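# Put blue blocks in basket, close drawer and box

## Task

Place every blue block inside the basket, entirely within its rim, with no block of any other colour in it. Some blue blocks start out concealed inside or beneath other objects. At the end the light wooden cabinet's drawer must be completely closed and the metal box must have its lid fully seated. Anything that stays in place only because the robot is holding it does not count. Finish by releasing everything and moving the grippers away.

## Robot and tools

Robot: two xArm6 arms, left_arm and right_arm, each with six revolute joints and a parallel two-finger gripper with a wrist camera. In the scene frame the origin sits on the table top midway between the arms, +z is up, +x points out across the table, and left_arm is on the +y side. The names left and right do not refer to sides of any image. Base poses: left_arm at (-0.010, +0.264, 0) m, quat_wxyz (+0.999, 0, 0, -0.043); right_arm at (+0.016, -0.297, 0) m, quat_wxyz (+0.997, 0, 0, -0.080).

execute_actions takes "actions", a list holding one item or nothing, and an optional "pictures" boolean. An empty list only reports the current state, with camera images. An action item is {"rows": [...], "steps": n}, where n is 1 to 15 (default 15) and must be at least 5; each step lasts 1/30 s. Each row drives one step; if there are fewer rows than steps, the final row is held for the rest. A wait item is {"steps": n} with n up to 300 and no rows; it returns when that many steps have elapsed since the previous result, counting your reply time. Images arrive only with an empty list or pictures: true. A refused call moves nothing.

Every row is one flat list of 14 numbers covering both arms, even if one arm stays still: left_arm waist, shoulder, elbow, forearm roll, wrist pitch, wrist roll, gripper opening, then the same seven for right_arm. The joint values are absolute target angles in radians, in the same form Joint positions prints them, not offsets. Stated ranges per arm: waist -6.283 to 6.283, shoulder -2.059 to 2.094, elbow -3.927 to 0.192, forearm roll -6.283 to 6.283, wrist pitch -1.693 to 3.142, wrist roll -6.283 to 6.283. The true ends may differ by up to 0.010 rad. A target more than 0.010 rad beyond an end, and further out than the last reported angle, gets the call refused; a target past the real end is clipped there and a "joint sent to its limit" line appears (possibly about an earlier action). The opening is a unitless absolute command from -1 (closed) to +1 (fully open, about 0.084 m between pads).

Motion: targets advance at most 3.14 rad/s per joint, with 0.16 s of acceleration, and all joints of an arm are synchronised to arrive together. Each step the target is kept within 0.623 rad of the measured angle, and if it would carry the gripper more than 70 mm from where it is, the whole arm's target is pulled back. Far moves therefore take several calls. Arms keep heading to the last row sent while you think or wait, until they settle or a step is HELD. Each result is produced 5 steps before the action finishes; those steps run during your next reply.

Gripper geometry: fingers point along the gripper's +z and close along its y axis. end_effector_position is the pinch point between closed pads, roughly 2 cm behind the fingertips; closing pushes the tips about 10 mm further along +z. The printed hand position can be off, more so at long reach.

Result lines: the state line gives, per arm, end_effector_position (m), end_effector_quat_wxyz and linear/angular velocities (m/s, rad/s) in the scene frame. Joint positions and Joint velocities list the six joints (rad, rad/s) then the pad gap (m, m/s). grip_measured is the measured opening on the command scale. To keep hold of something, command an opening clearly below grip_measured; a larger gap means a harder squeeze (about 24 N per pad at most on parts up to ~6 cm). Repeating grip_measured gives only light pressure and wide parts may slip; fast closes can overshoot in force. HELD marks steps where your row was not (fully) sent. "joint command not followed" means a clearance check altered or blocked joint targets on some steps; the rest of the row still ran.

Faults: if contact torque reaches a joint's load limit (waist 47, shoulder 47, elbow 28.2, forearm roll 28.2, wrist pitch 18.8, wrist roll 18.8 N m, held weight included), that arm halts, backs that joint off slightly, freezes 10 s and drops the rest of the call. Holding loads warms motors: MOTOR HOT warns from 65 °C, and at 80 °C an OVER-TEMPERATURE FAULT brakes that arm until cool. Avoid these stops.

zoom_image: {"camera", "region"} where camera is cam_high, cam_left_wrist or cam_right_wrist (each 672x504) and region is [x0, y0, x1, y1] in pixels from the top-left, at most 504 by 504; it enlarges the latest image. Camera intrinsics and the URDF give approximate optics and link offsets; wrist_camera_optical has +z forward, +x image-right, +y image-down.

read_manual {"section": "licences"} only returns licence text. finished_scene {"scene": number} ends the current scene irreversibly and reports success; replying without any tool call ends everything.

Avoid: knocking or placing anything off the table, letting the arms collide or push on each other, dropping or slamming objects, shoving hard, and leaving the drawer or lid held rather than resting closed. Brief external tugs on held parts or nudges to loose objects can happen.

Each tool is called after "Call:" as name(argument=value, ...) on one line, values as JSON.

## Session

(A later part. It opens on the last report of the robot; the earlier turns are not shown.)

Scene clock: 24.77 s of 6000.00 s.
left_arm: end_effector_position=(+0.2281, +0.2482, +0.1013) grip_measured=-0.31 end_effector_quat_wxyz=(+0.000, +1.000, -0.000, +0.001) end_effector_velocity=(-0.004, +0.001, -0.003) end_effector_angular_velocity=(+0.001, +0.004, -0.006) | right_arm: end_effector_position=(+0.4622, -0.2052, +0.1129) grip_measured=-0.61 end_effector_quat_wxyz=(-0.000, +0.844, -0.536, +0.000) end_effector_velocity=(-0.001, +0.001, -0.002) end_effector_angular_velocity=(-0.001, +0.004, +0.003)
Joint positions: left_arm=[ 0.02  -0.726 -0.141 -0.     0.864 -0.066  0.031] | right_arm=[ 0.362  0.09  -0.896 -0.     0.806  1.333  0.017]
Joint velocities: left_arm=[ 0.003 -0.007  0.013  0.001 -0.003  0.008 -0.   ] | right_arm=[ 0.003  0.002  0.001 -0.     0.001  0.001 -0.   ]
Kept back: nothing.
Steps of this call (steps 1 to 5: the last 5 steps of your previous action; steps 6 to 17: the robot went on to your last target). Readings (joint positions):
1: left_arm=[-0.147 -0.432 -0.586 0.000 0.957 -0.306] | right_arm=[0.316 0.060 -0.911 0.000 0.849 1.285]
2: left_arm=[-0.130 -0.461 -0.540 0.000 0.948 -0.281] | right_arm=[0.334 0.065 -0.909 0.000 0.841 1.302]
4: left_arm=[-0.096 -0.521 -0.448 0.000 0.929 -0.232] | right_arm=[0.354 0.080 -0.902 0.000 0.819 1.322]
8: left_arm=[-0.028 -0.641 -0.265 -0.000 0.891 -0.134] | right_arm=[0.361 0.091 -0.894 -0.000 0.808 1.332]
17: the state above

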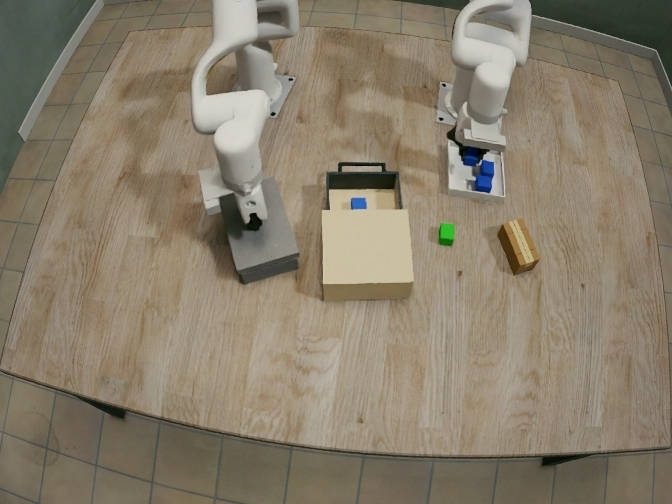

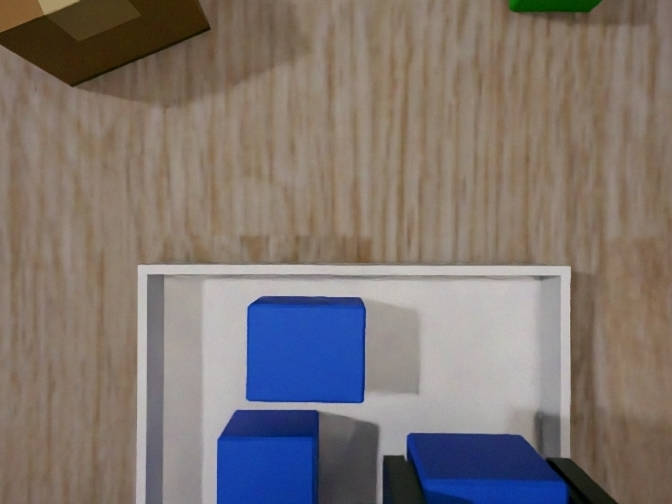

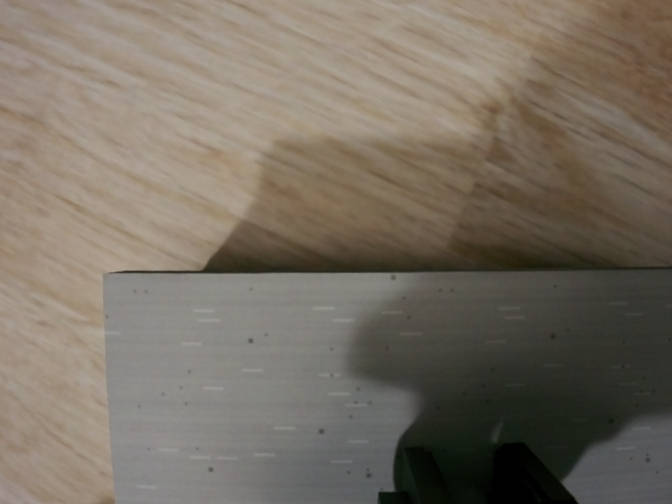

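Call:
execute_actions(actions=[{"rows":[[0.021,-0.71,-0.117,0,0.827,-0.065,-0.65,0.363,0.095,-0.893,0,0.798,1.333,-1],[0.021,-0.69,-0.101,0,0.791,-0.065,-0.65,0.363,0.101,-0.89,0,0.789,1.333,-1],[0.021,-0.662,-0.09,0,0.752,-0.065,-0.65,0.363,0.107,-0.887,0,0.78,1.333,-1],[0.021,-0.632,-0.08,0,0.712,-0.065,-0.65,0.363,0.113,-0.884,0,0.771,1.333,-1],[0.021,-0.595,-0.073,0,0.668,-0.065,-0.65,0.363,0.118,-0.882,0,0.764,1.333,-1],[0.021,-0.56,-0.067,0,0.627,-0.065,-0.65,0.363,0.123,-0.8795,0,0.7565,1.333,-1],[0.021,-0.53,-0.062,0,0.592,-0.065,-0.65,0.363,0.128,-0.877,0,0.749,1.333,-1],[0.021,-0.508,-0.059,0,0.567,-0.065,-0.65,0.363,0.133,-0.875,0,0.742,1.333,-1],[0.021,-0.495,-0.058,0,0.553,-0.065,-0.65,0.363,0.137,-0.8735,0,0.7365,1.333,-1],[0.021,-0.488,-0.057,0,0.545,-0.065,-0.65,0.363,0.141,-0.872,0,0.731,1.333,-1],[0.021,-0.488,-0.057,0,0.545,-0.065,-0.65,0.363,0.145,-0.87,0,0.725,1.333,-1],[0.021,-0.488,-0.057,0,0.545,-0.065,-0.65,0.363,0.149,-0.8685,0,0.7195,1.333,-1],[0.021,-0.488,-0.057,0,0.545,-0.065,-0.1,0.363,0.152,-0.8675,0,0.7155,1.333,-1],[0.021,-0.488,-0.057,0,0.545,-0.065,-0.1,0.363,0.155,-0.866,0,0.711,1.333,-1],[0.021,-0.488,-0.057,0,0.545,-0.065,-0.1,0.363,0.157,-0.8655,0,0.7085,1.333,-1]],"steps":15}])

Call:
execute_actions(actions=[{"rows":[[0.021,-0.488,-0.057,0,0.545,-0.065,-0.1,0.363,0.158,-0.865,0,0.707,1.333,-1],[0.021,-0.53,-0.062,0,0.592,-0.065,-0.1,0.363,0.158,-0.865,0,0.707,1.333,-1],[0.021,-0.58,-0.07,0,0.65,-0.065,-0.1,0.363,0.158,-0.865,0,0.707,1.333,-1],[0.021,-0.632,-0.08,0,0.712,-0.065,-0.1,0.363,0.158,-0.865,0,0.707,1.333,-1],[0.021,-0.69,-0.101,0,0.791,-0.065,-0.1,0.363,0.158,-0.865,0,0.707,1.333,-1],[0.021,-0.727,-0.137,0,0.864,-0.065,-0.1,0.363,0.158,-0.865,0,0.707,1.333,-1],[0.021,-0.727,-0.137,0,0.864,0,-0.1,0.363,0.158,-0.865,0,0.707,1.333,-1],[-0.1,-0.6,-0.4,0,1.0,1.0,-0.1,0.363,0.158,-0.865,0,0.707,1.333,-1]],"steps":12}], pictures=true)

Scene clock: 27.00 s of 6000.00 s.
left_arm: end_effector_position=(+0.2221, +0.2488, +0.0498) grip_measured=-0.31 end_effector_quat_wxyz=(-0.000, +1.000, +0.000, -0.002) end_effector_velocity=(-0.015, +0.001, -0.168) end_effector_angular_velocity=(+0.003, +0.039, -0.002) | right_arm: end_effector_position=(+0.4613, -0.2051, +0.0916) grip_measured=-0.61 end_effector_quat_wxyz=(+0.001, +0.845, -0.535, -0.001) end_effector_velocity=(+0.000, +0.000, -0.069) end_effector_angular_velocity=(+0.000, -0.003, +0.000)
Joint positions: left_arm=[ 0.021 -0.545 -0.065  0.     0.613 -0.065  0.031] | right_arm=[ 0.363  0.13  -0.876  0.     0.748  1.333  0.017]
Joint velocities: left_arm=[-0.001  0.815  0.141  0.    -0.918  0.001 -0.   ] | right_arm=[ 0.     0.14   0.056 -0.    -0.199  0.    -0.   ]
Steps of this call (steps 1 to 15: the robot went on to your last target; steps 16 to 57: nothing new was sent; steps 58 to 67: the first 10 steps of this action). Readings (joint positions):
58: left_arm=[0.021 -0.727 -0.137 -0.000 0.864 -0.065] | right_arm=[0.363 0.090 -0.896 -0.000 0.806 1.333]
59: left_arm=[0.021 -0.725 -0.135 -0.000 0.858 -0.065] | right_arm=[0.363 0.091 -0.896 -0.000 0.804 1.333]
61: left_arm=[0.021 -0.706 -0.119 -0.000 0.819 -0.065] | right_arm=[0.363 0.098 -0.893 -0.000 0.792 1.333]
65: left_arm=[0.021 -0.605 -0.077 0.000 0.684 -0.065] | right_arm=[0.363 0.120 -0.880 0.000 0.762 1.333]
67: the state above

Scene clock: 27.40 s of 6000.00 s.
left_arm: end_effector_position=(+0.2221, +0.2488, +0.0629) grip_measured=-0.11 end_effector_quat_wxyz=(-0.000, +1.000, +0.000, -0.003) end_effector_velocity=(+0.040, -0.002, +0.310) end_effector_angular_velocity=(-0.003, -0.046, -0.001) | right_arm: end_effector_position=(+0.4617, -0.2050, +0.0784) grip_measured=-0.61 end_effector_quat_wxyz=(-0.000, +0.845, -0.535, +0.000) end_effector_velocity=(+0.000, +0.000, -0.001) end_effector_angular_velocity=(-0.000, -0.002, +0.001)
Joint positions: left_arm=[ 0.021 -0.606 -0.078  0.     0.689 -0.065  0.039] | right_arm=[ 0.363  0.157 -0.866 -0.     0.707  1.333  0.017]
Joint velocities: left_arm=[ 0.002 -1.235 -0.402  0.     1.59   0.003  0.   ] | right_arm=[ 0.     0.001  0.001 -0.001 -0.004 -0.     0.   ]
Steps of this call (steps 1 to 5: the last 5 steps of your previous action; steps 6 to 12: the first 7 steps of this action). Readings (joint positions):
6: left_arm=[0.021 -0.490 -0.058 -0.000 0.547 -0.065] | right_arm=[0.363 0.153 -0.867 0.000 0.715 1.333]
7: left_arm=[0.021 -0.489 -0.058 0.000 0.546 -0.065] | right_arm=[0.363 0.155 -0.866 0.000 0.712 1.333]
9: left_arm=[0.021 -0.504 -0.058 0.000 0.566 -0.065] | right_arm=[0.363 0.157 -0.865 0.000 0.709 1.333]
12: the state above

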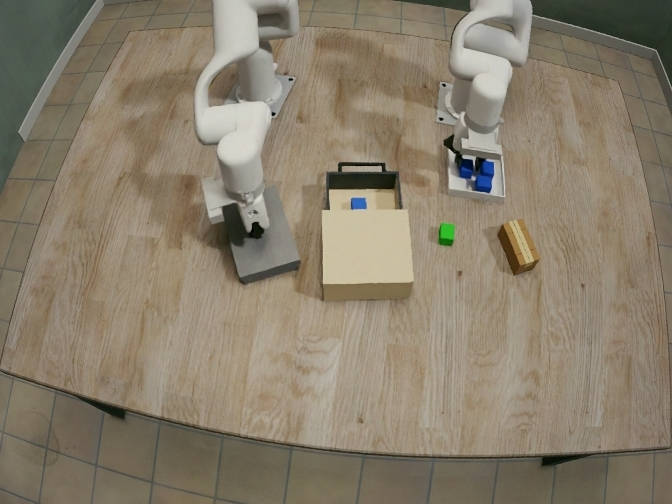

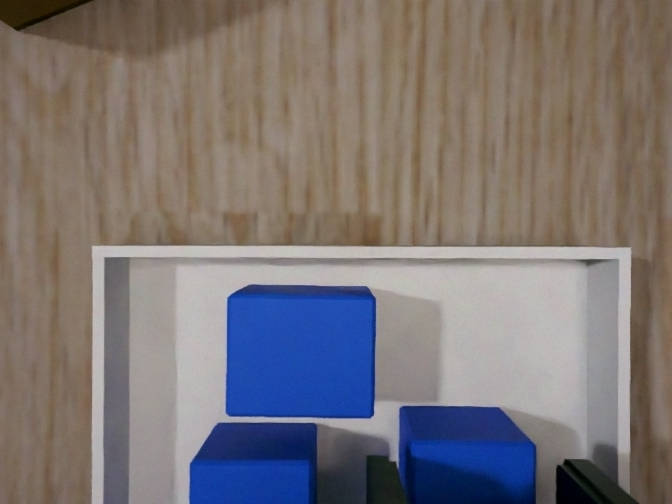

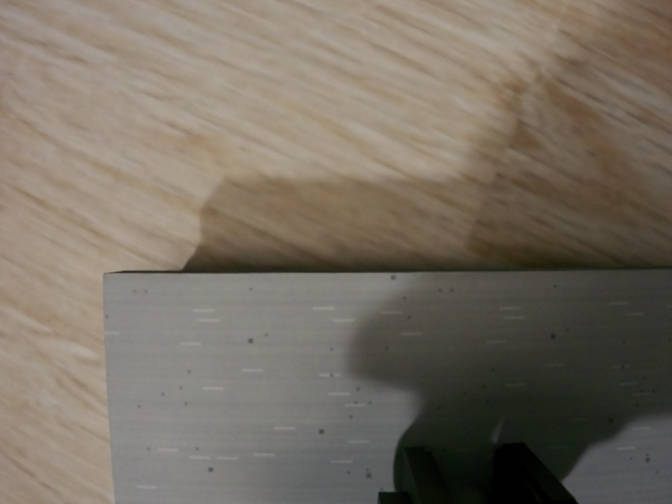

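Call:
execute_actions(actions=[{"rows":[[-0.509,0.039,-0.985,0,0.946,2.4,0.3,0.363,0.158,-0.865,0,0.707,1.333,-0.3],[-0.509,0.039,-0.985,0,0.946,2.4,0.3,0.363,0.158,-0.865,0,0.707,1.333,-0.3],[-0.509,0.039,-0.985,0,0.946,2.4,0.3,0.363,0.158,-0.865,0,0.707,1.333,-0.3],[-0.509,0.039,-0.985,0,0.946,2.4,0.3,0.363,0.137,-0.874,0,0.737,1.333,-0.3],[-0.509,0.039,-0.985,0,0.946,2.4,0.3,0.363,0.113,-0.884,0,0.771,1.333,-0.3],[-0.509,0.039,-0.985,0,0.946,2.4,0.3,0.363,0.09,-0.896,0,0.806,1.333,-0.3],[-0.509,0.039,-0.985,0,0.946,2.4,0.3,0.363,0.058,-0.912,0,0.854,1.333,-0.3],[-0.509,0.039,-0.985,0,0.946,2.4,0.3,0.363,0.058,-0.912,0,0.854,1.333,-0.3],[-0.509,0.039,-0.985,0,0.946,2.4,0.3,0.6,-0.497,-0.342,0,0.839,1.865,-0.45]],"steps":15}])

Call:
execute_actions(actions=[{"steps":20}], pictures=true)

Scene clock: 28.27 s of 6000.00 s.
left_arm: end_effector_position=(+0.3365, +0.1226, +0.1754) grip_measured=+0.29 end_effector_quat_wxyz=(-0.001, +0.646, -0.763, +0.001) end_effector_velocity=(+0.188, -0.374, -0.002) end_effector_angular_velocity=(+0.011, +0.012, -2.498) | right_arm: end_effector_position=(+0.4625, -0.2043, +0.1224) grip_measured=-0.44 end_effector_quat_wxyz=(-0.002, +0.844, -0.537, +0.002) end_effector_velocity=(+0.025, +0.043, +0.356) end_effector_angular_velocity=(+0.084, -0.410, -0.170)
Joint positions: left_arm=[-0.301 -0.286 -0.688  0.     0.971  1.35   0.056] | right_arm=[ 0.364  0.07  -0.901 -0.     0.824  1.337  0.025]
Joint velocities: left_arm=[-0.737  1.155 -1.049  0.    -0.091  1.761  0.   ] | right_arm=[ 0.082 -0.795 -0.074 -0.003  0.45   0.254 -0.05 ]
Steps of this call (steps 1 to 5: the last 5 steps of your previous action; steps 6 to 16: the robot went on to your last target; steps 17 to 26: the first 10 steps of this action). Readings (joint positions):
17: left_arm=[-0.099 -0.600 -0.398 0.000 0.999 0.983] | right_arm=[0.363 0.158 -0.865 0.000 0.707 1.333]
18: left_arm=[-0.102 -0.596 -0.401 0.000 0.998 0.995] | right_arm=[0.363 0.158 -0.865 0.000 0.707 1.333]
20: left_arm=[-0.134 -0.546 -0.448 0.000 0.993 1.047] | right_arm=[0.363 0.158 -0.865 0.000 0.707 1.333]
24: left_arm=[-0.250 -0.366 -0.616 0.000 0.977 1.239] | right_arm=[0.363 0.115 -0.882 0.000 0.775 1.333]
26: the state above

Scene clock: 28.93 s of 6000.00 s.
left_arm: end_effector_position=(+0.3738, +0.0045, +0.1606) grip_measured=+0.29 end_effector_quat_wxyz=(+0.000, -0.075, +0.997, -0.000) end_effector_velocity=(-0.000, -0.002, -0.001) end_effector_angular_velocity=(-0.002, +0.002, -0.016) | right_arm: end_effector_position=(+0.2829, -0.1713, +0.1205) grip_measured=-0.47 end_effector_quat_wxyz=(-0.001, +0.757, -0.654, +0.000) end_effector_velocity=(-0.004, -0.001, -0.003) end_effector_angular_velocity=(-0.003, +0.005, -0.007)
Joint positions: left_arm=[-0.508  0.038 -0.984  0.     0.946  2.399  0.056] | right_arm=[ 0.599 -0.495 -0.345 -0.     0.839  1.864  0.024]
Joint velocities: left_arm=[-0.004  0.006 -0.003 -0.003 -0.002  0.014 -0.   ] | right_arm=[ 0.003 -0.006  0.011 -0.     0.001  0.011 -0.   ]
Kept back: nothing.
Steps of this call (steps 1 to 5: the last 5 steps of your previous action; steps 6 to 20: the robot went on to your last target). Readings (joint positions):
1: left_arm=[-0.325 -0.248 -0.722 -0.000 0.968 1.411] | right_arm=[0.370 0.039 -0.895 -0.000 0.834 1.352]
2: left_arm=[-0.349 -0.212 -0.756 -0.000 0.965 1.476] | right_arm=[0.382 -0.002 -0.871 -0.000 0.836 1.382]
4: left_arm=[-0.392 -0.143 -0.818 -0.000 0.960 1.623] | right_arm=[0.422 -0.091 -0.780 -0.000 0.833 1.467]
8: left_arm=[-0.465 -0.030 -0.921 -0.000 0.951 1.997] | right_arm=[0.497 -0.260 -0.592 0.000 0.837 1.633]
20: the state above

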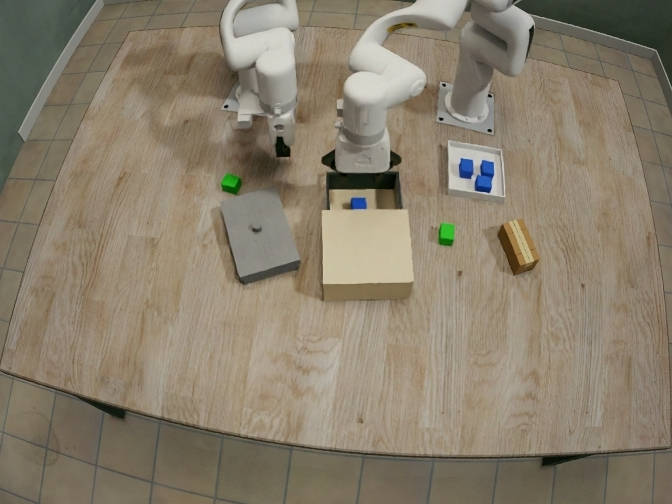

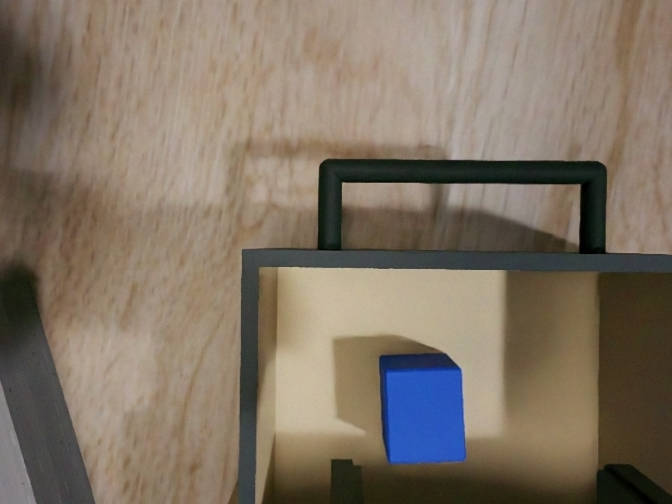

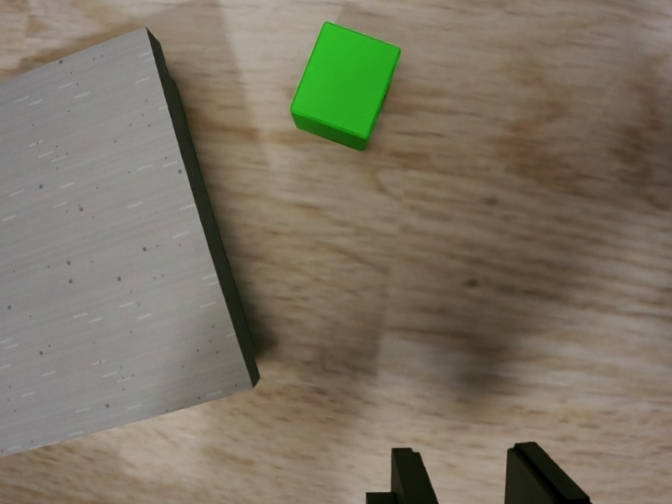

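Call:
execute_actions(actions=[{"rows":[[-0.506,0.058,-0.962,0,0.904,2.404,0.15,0.6,-0.497,-0.342,0,0.839,1.865,-0.45],[-0.506,0.08,-0.94,0,0.86,2.404,0.15,0.6,-0.497,-0.342,0,0.839,1.865,-0.45],[-0.506,0.104,-0.92,0,0.816,2.404,0.15,0.6,-0.497,-0.342,0,0.839,1.865,-0.45],[-0.506,0.128,-0.902,0,0.774,2.404,0.15,0.6,-0.497,-0.342,0,0.839,1.865,-0.45],[-0.506,0.158,-0.892,0,0.734,2.404,0.15,0.6,-0.497,-0.342,0,0.839,1.865,-0.45],[-0.506,0.186,-0.884,0,0.698,2.404,0.15,0.6,-0.497,-0.342,0,0.839,1.865,-0.45],[-0.506,0.21,-0.878,0,0.668,2.404,0.15,0.6,-0.497,-0.342,0,0.839,1.865,-0.45],[-0.506,0.228,-0.874,0,0.646,2.404,0.15,0.6,-0.497,-0.342,0,0.839,1.865,-0.45],[-0.506,0.239,-0.871,0,0.632,2.404,0.15,0.6,-0.497,-0.342,0,0.839,1.865,-0.45],[-0.506,0.245,-0.87,0,0.625,2.404,0.15,0.6,-0.497,-0.342,0,0.839,1.865,-0.45],[-0.506,0.245,-0.87,0,0.625,2.404,0.15,0.6,-0.497,-0.342,0,0.839,1.865,-0.45],[-0.506,0.245,-0.87,0,0.625,2.404,0,0.6,-0.497,-0.342,0,0.839,1.865,-0.45],[-0.506,0.245,-0.87,0,0.625,2.404,-0.2,0.6,-0.497,-0.342,0,0.839,1.865,-0.45],[-0.506,0.245,-0.87,0,0.625,2.404,-0.35,0.6,-0.497,-0.342,0,0.839,1.865,-0.45],[-0.506,0.245,-0.87,0,0.625,2.404,-0.65,0.6,-0.497,-0.342,0,0.839,1.865,-0.45]],"steps":15}])

Call:
execute_actions(actions=[{"rows":[[-0.506,0.245,-0.87,0,0.625,2.404,-0.65,0.6,-0.497,-0.342,0,0.839,1.865,-0.45],[-0.506,0.245,-0.87,0,0.625,2.404,-0.65,0.6,-0.497,-0.342,0,0.839,1.865,-0.45],[-0.506,0.22,-0.876,0,0.656,2.404,-0.65,0.6,-0.497,-0.342,0,0.839,1.865,-0.45],[-0.506,0.186,-0.884,0,0.698,2.404,-0.65,0.6,-0.497,-0.342,0,0.839,1.865,-0.45],[-0.506,0.158,-0.892,0,0.734,2.404,-0.65,0.6,-0.497,-0.342,0,0.839,1.865,-0.45],[-0.506,0.128,-0.902,0,0.774,2.404,-0.65,0.6,-0.497,-0.342,0,0.839,1.865,-0.45],[-0.506,0.104,-0.92,0,0.816,2.404,-0.65,0.6,-0.497,-0.342,0,0.839,1.865,-0.45],[-0.506,0.07,-0.93,0,0.86,2.35,-0.65,0.6,-0.497,-0.342,0,0.839,1.865,-0.45],[-0.506,0.04,-0.94,0,0.9,2.25,-0.65,0.6,-0.497,-0.342,0,0.839,1.865,-0.45],[-0.49,0.0,-0.92,0,0.92,2.15,-0.65,0.6,-0.497,-0.342,0,0.839,1.865,-0.45],[-0.47,-0.04,-0.89,0,0.93,2.05,-0.65,0.6,-0.497,-0.342,0,0.839,1.865,-0.45],[-0.45,-0.08,-0.86,0,0.94,1.95,-0.65,0.6,-0.497,-0.342,0,0.839,1.865,-0.45],[-0.43,-0.12,-0.83,0,0.95,1.85,-0.65,0.6,-0.497,-0.342,0,0.839,1.865,-0.45],[-0.41,-0.16,-0.79,0,0.95,1.75,-0.65,0.6,-0.497,-0.342,0,0.839,1.865,-0.45],[-0.39,-0.2,-0.75,0,0.95,1.65,-0.65,0.6,-0.497,-0.342,0,0.839,1.865,-0.45]],"steps":15}])

Call:
execute_actions(actions=[{"rows":[[0.039,-1.053,0.002,0,1.051,-0.047,-0.65,0.6,-0.497,-0.342,0,0.839,1.865,-0.45]],"steps":12}])

Call:
execute_actions(actions=[{"rows":[[0.039,-1.053,0.002,0,1.051,-0.047,-0.65,1.003,-0.128,-0.7,0,0.828,2.268,-0.45]],"steps":15}])

Call:
execute_actions(actions=[{"steps":9}], pictures=true)

Scene clock: 31.60 s of 6000.00 s.
left_arm: end_effector_position=(+0.3700, +0.0082, +0.0647) grip_measured=+0.14 end_effector_quat_wxyz=(-0.003, -0.073, +0.997, +0.003) end_effector_velocity=(-0.024, +0.015, -0.328) end_effector_angular_velocity=(+0.034, +0.050, -0.004) | right_arm: end_effector_position=(+0.2818, -0.1715, +0.1199) grip_measured=-0.47 end_effector_quat_wxyz=(+0.000, +0.757, -0.654, +0.000) end_effector_velocity=(-0.000, -0.000, -0.000) end_effector_angular_velocity=(-0.001, +0.001, +0.000)
Joint positions: left_arm=[-0.506  0.202 -0.88   0.     0.687  2.404  0.05 ] | right_arm=[ 0.6   -0.497 -0.342 -0.     0.839  1.865  0.024]
Joint velocities: left_arm=[-0.002  0.686  0.219  0.001 -0.844  0.001 -0.   ] | right_arm=[-0.     0.001 -0.     0.     0.001 -0.    -0.   ]
Steps of this call (steps 1 to 30: the robot went on to your last target; steps 31 to 70: nothing new was sent; steps 71 to 80: the first 10 steps of this action). Readings (joint positions):
71: left_arm=[-0.509 0.039 -0.985 -0.000 0.946 2.400] | right_arm=[0.600 -0.497 -0.342 0.000 0.839 1.865]
72: left_arm=[-0.509 0.040 -0.983 -0.000 0.940 2.401] | right_arm=[0.600 -0.497 -0.342 0.000 0.839 1.865]
74: left_arm=[-0.507 0.057 -0.965 -0.000 0.896 2.403] | right_arm=[0.600 -0.497 -0.342 -0.000 0.839 1.865]
78: left_arm=[-0.506 0.150 -0.899 0.000 0.753 2.404] | right_arm=[0.600 -0.497 -0.342 -0.000 0.839 1.865]
80: the state above

Scene clock: 32.10 s of 6000.00 s.
left_arm: end_effector_position=(+0.3732, +0.0061, +0.1110) grip_measured=-0.31 end_effector_quat_wxyz=(+0.002, -0.079, +0.997, -0.001) end_effector_velocity=(+0.020, -0.013, +0.420) end_effector_angular_velocity=(-0.084, -0.121, +0.524) | right_arm: end_effector_position=(+0.2818, -0.1715, +0.1199) grip_measured=-0.47 end_effector_quat_wxyz=(+0.000, +0.757, -0.654, +0.000) end_effector_velocity=(-0.000, -0.000, -0.000) end_effector_angular_velocity=(-0.000, +0.001, -0.000)
Joint positions: left_arm=[-0.506  0.111 -0.915 -0.     0.8    2.391  0.031] | right_arm=[ 0.6   -0.497 -0.342 -0.     0.839  1.865  0.024]
Joint velocities: left_arm=[ 0.    -0.794 -0.342 -0.001  0.99  -0.523 -0.   ] | right_arm=[ 0.  0.  0.  0.  0. -0. -0.]
Steps of this call (steps 1 to 5: the last 5 steps of your previous action; steps 6 to 15: the first 10 steps of this action). Readings (joint positions):
6: left_arm=[-0.506 0.244 -0.871 -0.000 0.627 2.404] | right_arm=[0.600 -0.497 -0.342 -0.000 0.839 1.865]
7: left_arm=[-0.506 0.243 -0.872 -0.000 0.626 2.404] | right_arm=[0.600 -0.497 -0.342 0.000 0.839 1.865]
9: left_arm=[-0.506 0.241 -0.872 -0.000 0.629 2.404] | right_arm=[0.600 -0.497 -0.342 -0.000 0.839 1.865]
13: left_arm=[-0.506 0.165 -0.891 0.000 0.730 2.404] | right_arm=[0.600 -0.497 -0.342 0.000 0.839 1.865]
15: the state above

Scene clock: 32.50 s of 6000.00 s.
left_arm: end_effector_position=(+0.3338, +0.1167, +0.1686) grip_measured=-0.31 end_effector_quat_wxyz=(-0.002, -0.493, +0.870, +0.003) end_effector_velocity=(-0.207, +0.376, -0.020) end_effector_angular_velocity=(+0.055, +0.107, +1.588) | right_arm: end_effector_position=(+0.2818, -0.1715, +0.1199) grip_measured=-0.47 end_effector_quat_wxyz=(+0.000, +0.757, -0.654, +0.000) end_effector_velocity=(-0.000, -0.000, -0.000) end_effector_angular_velocity=(-0.000, +0.001, -0.000)
Joint positions: left_arm=[-0.318 -0.268 -0.686  0.     0.962  1.706  0.031] | right_arm=[ 0.6   -0.497 -0.342 -0.     0.839  1.865  0.024]
Joint velocities: left_arm=[ 0.705 -1.088  1.041  0.002  0.166 -0.884 -0.   ] | right_arm=[-0.     0.001 -0.     0.     0.001 -0.     0.   ]
Steps of this call (steps 1 to 5: the last 5 steps of your previous action; steps 6 to 12: the first 7 steps of this action). Readings (joint positions):
6: left_arm=[-0.472 -0.065 -0.892 -0.000 0.923 2.003] | right_arm=[0.600 -0.497 -0.342 -0.000 0.839 1.865]
7: left_arm=[-0.451 -0.101 -0.864 -0.000 0.931 1.919] | right_arm=[0.600 -0.497 -0.342 -0.000 0.839 1.865]
9: left_arm=[-0.396 -0.163 -0.795 -0.000 0.943 1.791] | right_arm=[0.600 -0.497 -0.342 -0.000 0.839 1.865]
12: the state above

Scene clock: 33.00 s of 6000.00 s.
left_arm: end_effector_position=(+0.1948, +0.2461, +0.1137) grip_measured=-0.31 end_effector_quat_wxyz=(+0.001, +0.917, -0.398, -0.004) end_effector_velocity=(-0.155, +0.093, -0.134) end_effector_angular_velocity=(+0.019, -0.043, +3.450) | right_arm: end_effector_position=(+0.2908, -0.0526, +0.1316) grip_measured=-0.47 end_effector_quat_wxyz=(-0.001, +0.757, -0.654, +0.000) end_effector_velocity=(-0.058, +0.481, -0.001) end_effector_angular_velocity=(-0.009, +0.013, +0.010)
Joint positions: left_arm=[-0.001 -0.959 -0.075  0.     1.042  0.732  0.031] | right_arm=[ 0.886 -0.235 -0.598 -0.     0.831  2.151  0.024]
Joint velocities: left_arm=[ 0.384 -0.908  0.77   0.     0.097 -3.066  0.   ] | right_arm=[ 1.083  0.995 -0.951  0.001 -0.028  1.072 -0.   ]
Steps of this call (steps 1 to 5: the last 5 steps of your previous action; steps 6 to 15: the first 10 steps of this action). Readings (joint positions):
6: left_arm=[-0.182 -0.525 -0.436 0.000 0.996 1.447] | right_arm=[0.600 -0.497 -0.342 -0.000 0.839 1.865]
7: left_arm=[-0.160 -0.578 -0.392 0.000 1.002 1.392] | right_arm=[0.604 -0.493 -0.345 -0.000 0.839 1.870]
9: left_arm=[-0.116 -0.686 -0.304 0.000 1.013 1.267] | right_arm=[0.653 -0.448 -0.387 -0.000 0.839 1.923]
13: left_arm=[-0.033 -0.884 -0.139 0.000 1.033 0.934] | right_arm=[0.813 -0.302 -0.534 -0.000 0.833 2.078]
15: the state above

Scene clock: 33.30 s of 6000.00 s.
left_arm: end_effector_position=(+0.1809, +0.2547, +0.1005) grip_measured=-0.31 end_effector_quat_wxyz=(+0.000, +1.000, -0.018, +0.000) end_effector_velocity=(-0.005, +0.003, -0.005) end_effector_angular_velocity=(-0.000, -0.000, +0.657) | right_arm: end_effector_position=(+0.2801, -0.0011, +0.1296) grip_measured=-0.47 end_effector_quat_wxyz=(+0.001, +0.756, -0.654, -0.000) end_effector_velocity=(+0.003, +0.004, +0.004) end_effector_angular_velocity=(+0.007, -0.007, -0.011)
Joint positions: left_arm=[ 0.038 -1.05  -0.001 -0.     1.051 -0.012  0.031] | right_arm=[ 1.001 -0.129 -0.698 -0.     0.828  2.267  0.024]
Joint velocities: left_arm=[ 0.013 -0.029  0.026 -0.     0.003 -0.644 -0.   ] | right_arm=[ 0.002  0.002 -0.013  0.     0.001  0.013 -0.   ]
Kept back: nothing.
Steps of this call (steps 1 to 5: the last 5 steps of your previous action; steps 6 to 9: the robot went on to your last target). Readings (joint positions):
1: left_arm=[0.010 -0.985 -0.053 0.000 1.044 0.629] | right_arm=[0.922 -0.202 -0.629 -0.000 0.830 2.186]
2: left_arm=[0.019 -1.005 -0.036 0.000 1.046 0.525] | right_arm=[0.955 -0.172 -0.658 0.000 0.829 2.218]
4: left_arm=[0.029 -1.030 -0.017 -0.000 1.049 0.317] | right_arm=[0.992 -0.138 -0.690 0.000 0.828 2.253]
8: left_arm=[0.037 -1.049 -0.002 -0.000 1.050 0.018] | right_arm=[1.001 -0.130 -0.697 0.000 0.828 2.266]
9: the state above

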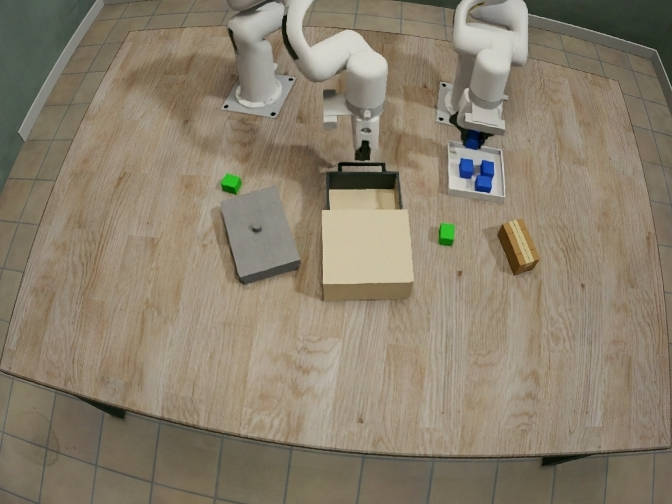

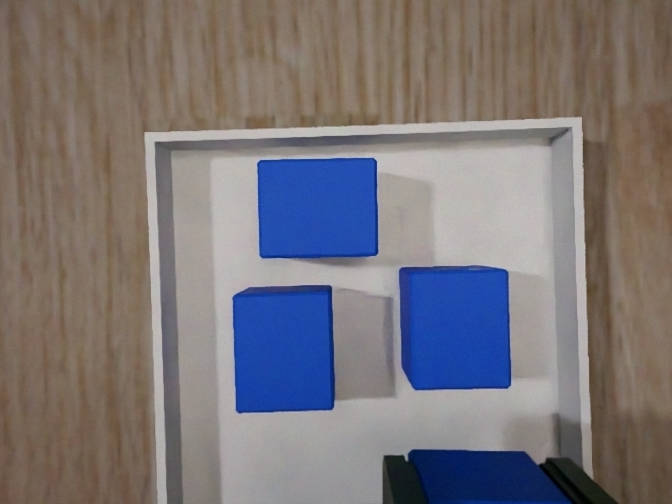

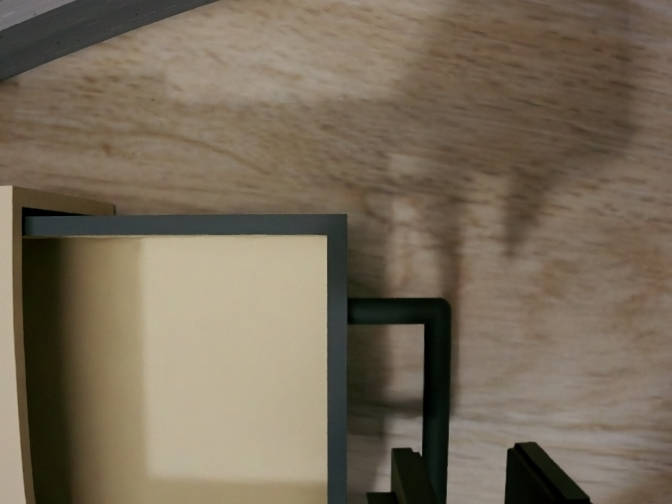

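Call:
execute_actions(actions=[{"rows":[[0.018,-1.032,0.017,0,1.015,-0.068,-0.65,1.003,-0.105,-0.69,0,0.795,2.268,-0.45],[0.018,-1.008,0.032,0,0.976,-0.068,-0.65,1.003,-0.08,-0.679,0,0.759,2.268,-0.45],[0.018,-0.981,0.045,0,0.936,-0.068,-0.65,1.003,-0.055,-0.668,0,0.723,2.268,-0.45],[0.018,-0.95,0.057,0,0.893,-0.068,-0.65,1.003,-0.032,-0.659,0,0.691,2.268,-0.45],[0.018,-0.914,0.068,0,0.846,-0.068,-0.65,1.003,-0.012,-0.651,0,0.663,2.268,-0.45],[0.018,-0.875,0.077,0,0.798,-0.068,-0.65,1.003,0.003,-0.646,0,0.643,2.268,-0.45],[0.018,-0.84,0.084,0,0.756,-0.068,-0.65,1.003,0.013,-0.643,0,0.63,2.268,-0.45],[0.018,-0.812,0.089,0,0.723,-0.068,-0.65,1.003,0.013,-0.643,0,0.63,2.268,-0.45],[0.018,-0.793,0.092,0,0.701,-0.068,-0.65,1.003,0.013,-0.643,0,0.63,2.268,-0.45],[0.018,-0.783,0.093,0,0.69,-0.068,-0.65,1.003,0.013,-0.643,0,0.63,2.268,-0.6],[0.018,-0.783,0.093,0,0.69,-0.068,-0.65,1.003,0.013,-0.643,0,0.63,2.268,-0.75],[0.018,-0.783,0.093,0,0.69,-0.068,-0.65,1.003,0.013,-0.643,0,0.63,2.268,-0.95],[0.018,-0.783,0.093,0,0.69,-0.068,-0.65,1.003,0.013,-0.643,0,0.63,2.268,-0.95],[0.018,-0.783,0.093,0,0.69,-0.068,-0.1,0.997,0.022,-0.654,0,0.632,2.262,-0.95],[0.018,-0.783,0.093,0,0.69,-0.068,-0.1,0.988,0.035,-0.67,0,0.635,2.253,-0.95]],"steps":15}])

Call:
execute_actions(actions=[{"rows":[[0.018,-0.783,0.093,0,0.69,-0.068,-0.1,0.979,0.048,-0.685,0,0.637,2.244,-0.95],[0.018,-0.783,0.093,0,0.69,-0.068,-0.1,0.969,0.064,-0.705,0,0.641,2.234,-0.95],[0.018,-0.83,0.086,0,0.744,-0.068,-0.1,0.958,0.082,-0.729,0,0.647,2.223,-0.95],[0.018,-0.875,0.077,0,0.798,-0.068,-0.1,0.949,0.096,-0.748,0,0.652,2.214,-0.95],[0.018,-0.914,0.068,0,0.846,-0.068,-0.1,0.94,0.111,-0.767,0,0.656,2.205,-0.95],[0.018,-0.95,0.057,0,0.893,-0.068,-0.1,0.931,0.126,-0.786,0,0.66,2.196,-0.95],[0.018,-0.99,0.041,0,0.949,-0.068,-0.1,0.9225,0.1405,-0.805,0,0.665,2.1875,-0.95],[0.018,-1.025,0.022,0,1.003,-0.068,-0.1,0.915,0.155,-0.826,0,0.671,2.18,-0.95],[0.018,-1.053,0.002,0,1.051,-0.068,-0.1,0.907,0.17,-0.846,0,0.676,2.172,-0.95],[0.018,-1.07,-0.02,0,1.09,-0.068,-0.1,0.899,0.185,-0.867,0,0.682,2.164,-0.95],[0.018,-1.09,-0.045,0,1.135,-0.068,-0.1,0.891,0.2,-0.888,0,0.688,2.156,-0.95],[0.018,-1.1,-0.07,0,1.17,-0.068,-0.1,0.884,0.214,-0.907,0,0.693,2.149,-0.95],[0.018,-1.11,-0.1,0,1.21,-0.068,-0.1,0.879,0.225,-0.922,0,0.697,2.144,-0.95],[0.018,-1.12,-0.13,0,1.25,-0.068,-0.1,0.8745,0.234,-0.935,0,0.701,2.1395,-0.95],[0.018,-1.13,-0.16,0,1.29,-0.068,-0.1,0.872,0.24,-0.943,0,0.703,2.137,-0.95]],"steps":15}])

Call:
execute_actions(actions=[{"rows":[[0.018,-1.14,-0.2,0,1.34,-0.068,-0.1,0.87,0.244,-0.949,0,0.705,2.135,-0.95],[0.018,-1.14,-0.25,0,1.39,-0.068,-0.1,0.868,0.248,-0.954,0,0.706,2.133,-0.95],[0.018,-1.14,-0.3,0,1.44,-0.068,-0.1,0.8665,0.251,-0.958,0,0.707,2.1315,-0.95],[0.018,-1.14,-0.3,0,1.44,-0.068,-0.1,0.8655,0.2525,-0.961,0,0.708,2.1305,-0.95]],"steps":15}], pictures=true)

Scene clock: 34.40 s of 6000.00 s.
left_arm: end_effector_position=(+0.1798, +0.2510, +0.0525) grip_measured=-0.31 end_effector_quat_wxyz=(-0.000, +1.000, +0.000, -0.002) end_effector_velocity=(-0.013, +0.001, -0.173) end_effector_angular_velocity=(+0.002, +0.033, +0.002) | right_arm: end_effector_position=(+0.2781, -0.0025, +0.0686) grip_measured=-0.51 end_effector_quat_wxyz=(+0.005, +0.757, -0.654, -0.000) end_effector_velocity=(-0.009, -0.011, -0.083) end_effector_angular_velocity=(-0.017, +0.016, -0.001)
Joint positions: left_arm=[ 0.018 -0.858  0.079  0.     0.782 -0.068  0.031] | right_arm=[ 1.003  0.008 -0.641  0.     0.645  2.268  0.022]
Joint velocities: left_arm=[-0.001  0.939  0.209  0.    -1.115 -0.003 -0.   ] | right_arm=[-0.001  0.188  0.08   0.001 -0.244 -0.    -0.136]
Steps of this call (steps 1 to 23: the robot went on to your last target; steps 24 to 33: the first 10 steps of this action). Readings (joint positions):
24: left_arm=[0.039 -1.053 0.002 0.000 1.051 -0.047] | right_arm=[1.003 -0.128 -0.700 -0.000 0.828 2.268]
25: left_arm=[0.037 -1.051 0.003 0.000 1.046 -0.050] | right_arm=[1.003 -0.126 -0.699 -0.000 0.823 2.268]
27: left_arm=[0.025 -1.028 0.017 -0.000 1.005 -0.061] | right_arm=[1.003 -0.102 -0.691 -0.000 0.785 2.268]
31: left_arm=[0.018 -0.924 0.063 -0.000 0.863 -0.067] | right_arm=[1.003 -0.018 -0.652 0.000 0.675 2.268]
33: the state above

Scene clock: 34.90 s of 6000.00 s.
left_arm: end_effector_position=(+0.1814, +0.2509, +0.0756) grip_measured=-0.11 end_effector_quat_wxyz=(+0.000, +1.000, +0.000, +0.001) end_effector_velocity=(+0.013, -0.000, +0.270) end_effector_angular_velocity=(-0.001, -0.038, +0.000) | right_arm: end_effector_position=(+0.3351, +0.0082, +0.0682) grip_measured=-0.81 end_effector_quat_wxyz=(-0.000, +0.756, -0.654, +0.000) end_effector_velocity=(+0.184, +0.028, +0.000) end_effector_angular_velocity=(-0.003, +0.002, +0.001)
Joint positions: left_arm=[ 0.018 -0.965  0.046  0.     0.918 -0.068  0.039] | right_arm=[ 0.923  0.141 -0.807 -0.     0.666  2.188  0.008]
Joint velocities: left_arm=[ 0.001 -1.047 -0.456  0.002  1.464 -0.     0.   ] | right_arm=[-0.243  0.437 -0.588 -0.001  0.154 -0.243  0.   ]
Steps of this call (steps 1 to 5: the last 5 steps of your previous action; steps 6 to 15: the first 10 steps of this action). Readings (joint positions):
6: left_arm=[0.018 -0.785 0.092 0.000 0.693 -0.068] | right_arm=[0.998 0.020 -0.651 0.000 0.634 2.263]
7: left_arm=[0.018 -0.785 0.092 -0.000 0.692 -0.068] | right_arm=[0.993 0.028 -0.661 0.000 0.635 2.257]
9: left_arm=[0.018 -0.787 0.092 -0.000 0.695 -0.068] | right_arm=[0.977 0.052 -0.691 0.000 0.640 2.242]
13: left_arm=[0.018 -0.892 0.071 0.000 0.823 -0.068] | right_arm=[0.939 0.112 -0.768 0.000 0.656 2.205]
15: the state above

Scene clock: 35.40 s of 6000.00 s.
left_arm: end_effector_position=(+0.1792, +0.2510, +0.2143) grip_measured=-0.11 end_effector_quat_wxyz=(+0.000, +1.000, +0.000, +0.001) end_effector_velocity=(-0.026, +0.002, -0.017) end_effector_angular_velocity=(+0.010, +0.117, +0.000) | right_arm: end_effector_position=(+0.3816, +0.0149, +0.0682) grip_measured=-0.81 end_effector_quat_wxyz=(-0.000, +0.757, -0.654, +0.000) end_effector_velocity=(+0.001, +0.000, -0.000) end_effector_angular_velocity=(-0.001, +0.001, +0.002)
Joint positions: left_arm=[ 0.018 -1.14  -0.297 -0.     1.436 -0.068  0.039] | right_arm=[ 0.866  0.252 -0.96  -0.     0.708  2.131  0.008]
Joint velocities: left_arm=[ 0.     0.014  0.019  0.002  0.084 -0.    -0.   ] | right_arm=[-0.001  0.004 -0.005  0.     0.003 -0.003  0.   ]
Steps of this call (steps 1 to 5: the last 5 steps of your previous action; steps 6 to 15: the first 10 steps of this action). Readings (joint positions):
6: left_arm=[0.018 -1.102 -0.090 -0.000 1.190 -0.068] | right_arm=[0.879 0.223 -0.920 -0.000 0.696 2.145]
7: left_arm=[0.018 -1.113 -0.119 -0.000 1.231 -0.068] | right_arm=[0.875 0.232 -0.933 -0.000 0.700 2.141]
9: left_arm=[0.018 -1.130 -0.189 0.000 1.319 -0.068] | right_arm=[0.870 0.243 -0.948 -0.000 0.704 2.135]
13: left_arm=[0.018 -1.140 -0.295 -0.000 1.425 -0.068] | right_arm=[0.866 0.251 -0.960 -0.000 0.708 2.131]
15: the state above

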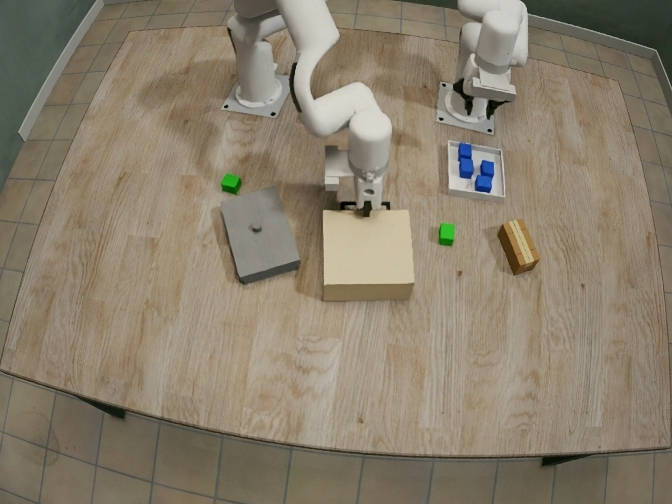

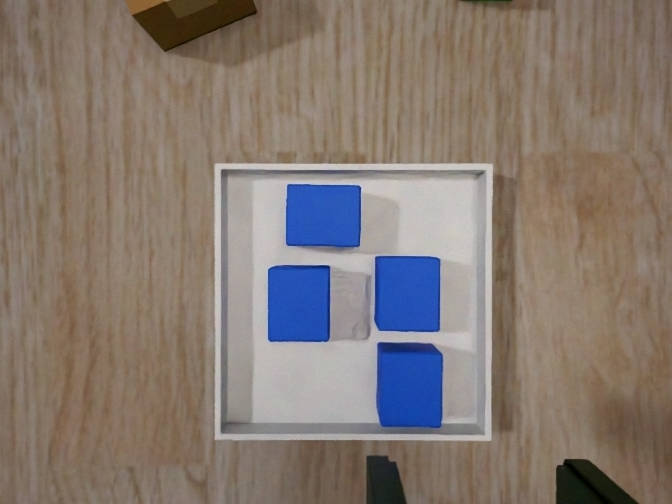

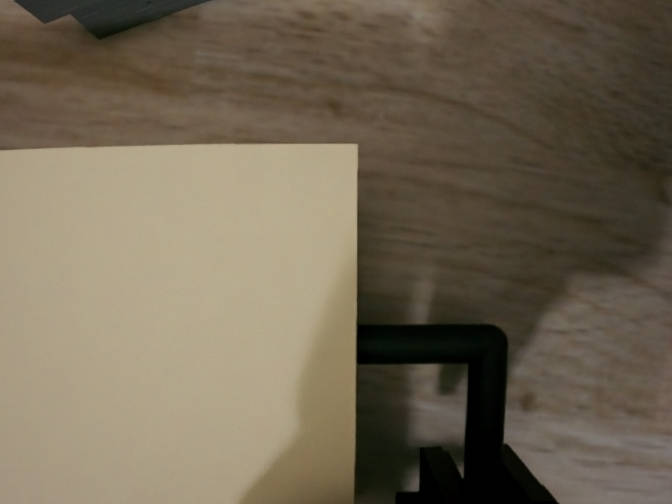

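Closed (cabinet nudged slightly). Release and retreat.

Call:
execute_actions(actions=[{"rows":[[0.018,-1.14,-0.3,0,1.44,-0.068,-0.1,0.8655,0.2525,-0.961,0,0.708,2.1305,-0.5],[0.018,-1.14,-0.3,0,1.44,-0.068,-0.1,0.8655,0.2525,-0.961,0,0.708,2.1305,-0.5],[0.018,-1.14,-0.3,0,1.44,-0.068,-0.1,0.8655,0.2525,-0.961,0,0.708,2.1305,-0.5],[0.018,-1.14,-0.3,0,1.44,-0.068,-0.1,0.8655,0.24,-0.965,0,0.725,2.1305,-0.5],[0.018,-1.14,-0.3,0,1.44,-0.068,-0.1,0.8655,0.224,-0.97,0,0.746,2.1305,-0.5],[0.018,-1.14,-0.3,0,1.44,-0.068,-0.1,0.8655,0.206,-0.976,0,0.77,2.1305,-0.5],[0.018,-1.14,-0.3,0,1.44,-0.068,-0.1,0.8655,0.188,-0.983,0,0.795,2.1305,-0.5],[0.018,-1.14,-0.3,0,1.44,-0.068,-0.1,0.8655,0.16,-0.99,0,0.83,2.1305,-0.5],[0.018,-1.14,-0.3,0,1.44,-0.068,-0.1,0.8655,0.13,-0.99,0,0.86,2.1305,-0.5],[0.018,-1.14,-0.3,0,1.44,-0.068,-0.1,0.9,-0.3,-0.75,0,1.05,2.165,-0.5]],"steps":15}])

Call:
execute_actions(actions=[{"steps":14}], pictures=true)

Scene clock: 36.10 s of 6000.00 s.
left_arm: end_effector_position=(+0.1786, +0.2510, +0.2151) grip_measured=-0.11 end_effector_quat_wxyz=(+0.000, +1.000, +0.000, -0.000) end_effector_velocity=(-0.000, -0.000, +0.000) end_effector_angular_velocity=(-0.001, +0.000, -0.000) | right_arm: end_effector_position=(+0.3808, +0.0143, +0.1016) grip_measured=-0.52 end_effector_quat_wxyz=(+0.001, +0.757, -0.654, -0.000) end_effector_velocity=(-0.012, -0.011, +0.327) end_effector_angular_velocity=(+0.047, -0.055, -0.003)
Joint positions: left_arm=[ 0.018 -1.14  -0.3    0.     1.44  -0.068  0.039] | right_arm=[ 0.866  0.184 -0.982  0.     0.799  2.13   0.021]
Joint velocities: left_arm=[-0.001 -0.    -0.    -0.001  0.001 -0.     0.   ] | right_arm=[-0.001 -0.693 -0.14  -0.     0.761  0.002  0.   ]
Steps of this call (steps 1 to 5: the last 5 steps of your previous action; steps 6 to 11: the robot went on to your last target; steps 12 to 21: the first 10 steps of this action). Readings (joint positions):
12: left_arm=[0.018 -1.140 -0.300 0.000 1.440 -0.068] | right_arm=[0.866 0.252 -0.961 -0.000 0.708 2.130]
13: left_arm=[0.018 -1.140 -0.300 0.000 1.440 -0.068] | right_arm=[0.866 0.252 -0.962 0.000 0.707 2.130]
15: left_arm=[0.018 -1.140 -0.300 0.000 1.440 -0.068] | right_arm=[0.866 0.252 -0.963 0.000 0.707 2.130]
19: left_arm=[0.018 -1.140 -0.300 0.000 1.440 -0.068] | right_arm=[0.866 0.221 -0.970 0.000 0.753 2.130]
21: the state above

Scene clock: 36.57 s of 6000.00 s.
left_arm: end_effector_position=(+0.1786, +0.2510, +0.2151) grip_measured=-0.11 end_effector_quat_wxyz=(+0.000, +1.000, +0.000, -0.000) end_effector_velocity=(-0.000, +0.000, -0.000) end_effector_angular_velocity=(+0.001, +0.001, +0.001) | right_arm: end_effector_position=(+0.2959, -0.0411, +0.1992) grip_measured=-0.52 end_effector_quat_wxyz=(+0.000, +0.757, -0.654, -0.000) end_effector_velocity=(-0.016, -0.015, -0.018) end_effector_angular_velocity=(-0.045, +0.049, -0.005)
Joint positions: left_arm=[ 0.018 -1.14  -0.3   -0.     1.44  -0.068  0.039] | right_arm=[ 0.9   -0.297 -0.751  0.     1.048  2.165  0.021]
Joint velocities: left_arm=[ 0.001 -0.    -0.     0.001  0.001 -0.001  0.   ] | right_arm=[-0.    -0.002  0.042 -0.     0.028  0.005 -0.   ]
Kept back: nothing.
Steps of this call (steps 1 to 5: the last 5 steps of your previous action; steps 6 to 14: the robot went on to your last target). Readings (joint positions):
1: left_arm=[0.018 -1.140 -0.300 0.000 1.440 -0.068] | right_arm=[0.866 0.156 -0.983 -0.000 0.824 2.131]
2: left_arm=[0.018 -1.140 -0.300 0.000 1.440 -0.068] | right_arm=[0.867 0.116 -0.974 -0.000 0.847 2.132]
4: left_arm=[0.018 -1.140 -0.300 0.000 1.440 -0.068] | right_arm=[0.875 0.009 -0.925 -0.000 0.895 2.140]
8: left_arm=[0.018 -1.140 -0.300 0.000 1.440 -0.068] | right_arm=[0.892 -0.194 -0.809 0.000 0.996 2.156]
14: the state above

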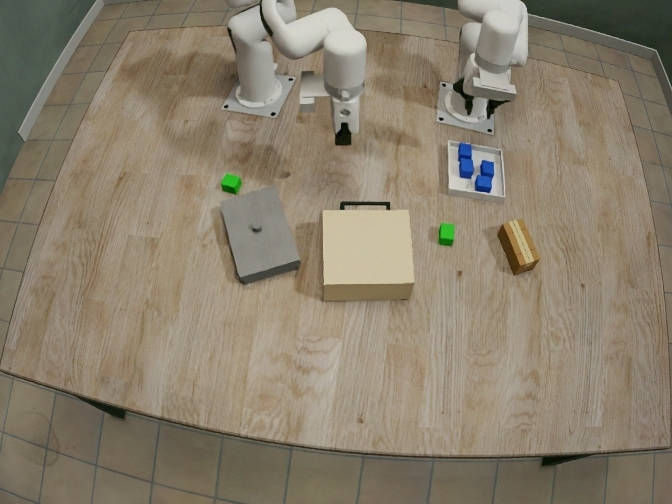

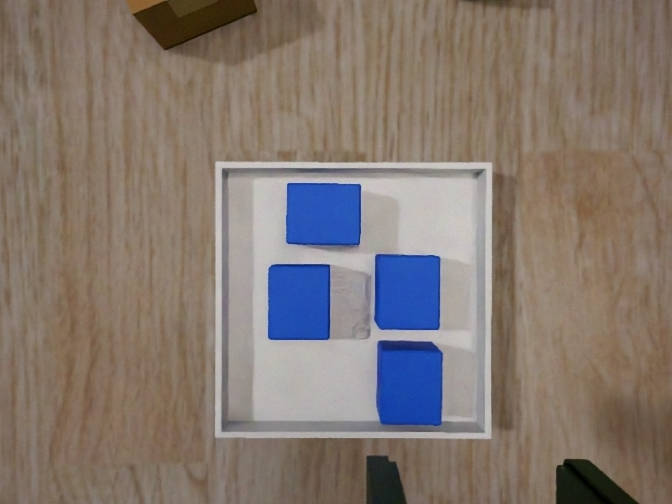

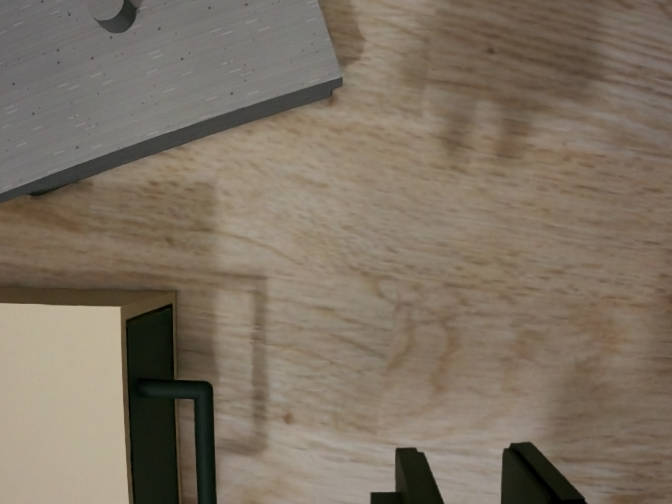

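Call:
finished_scene(scene=1)

The scene is finished: the task was done.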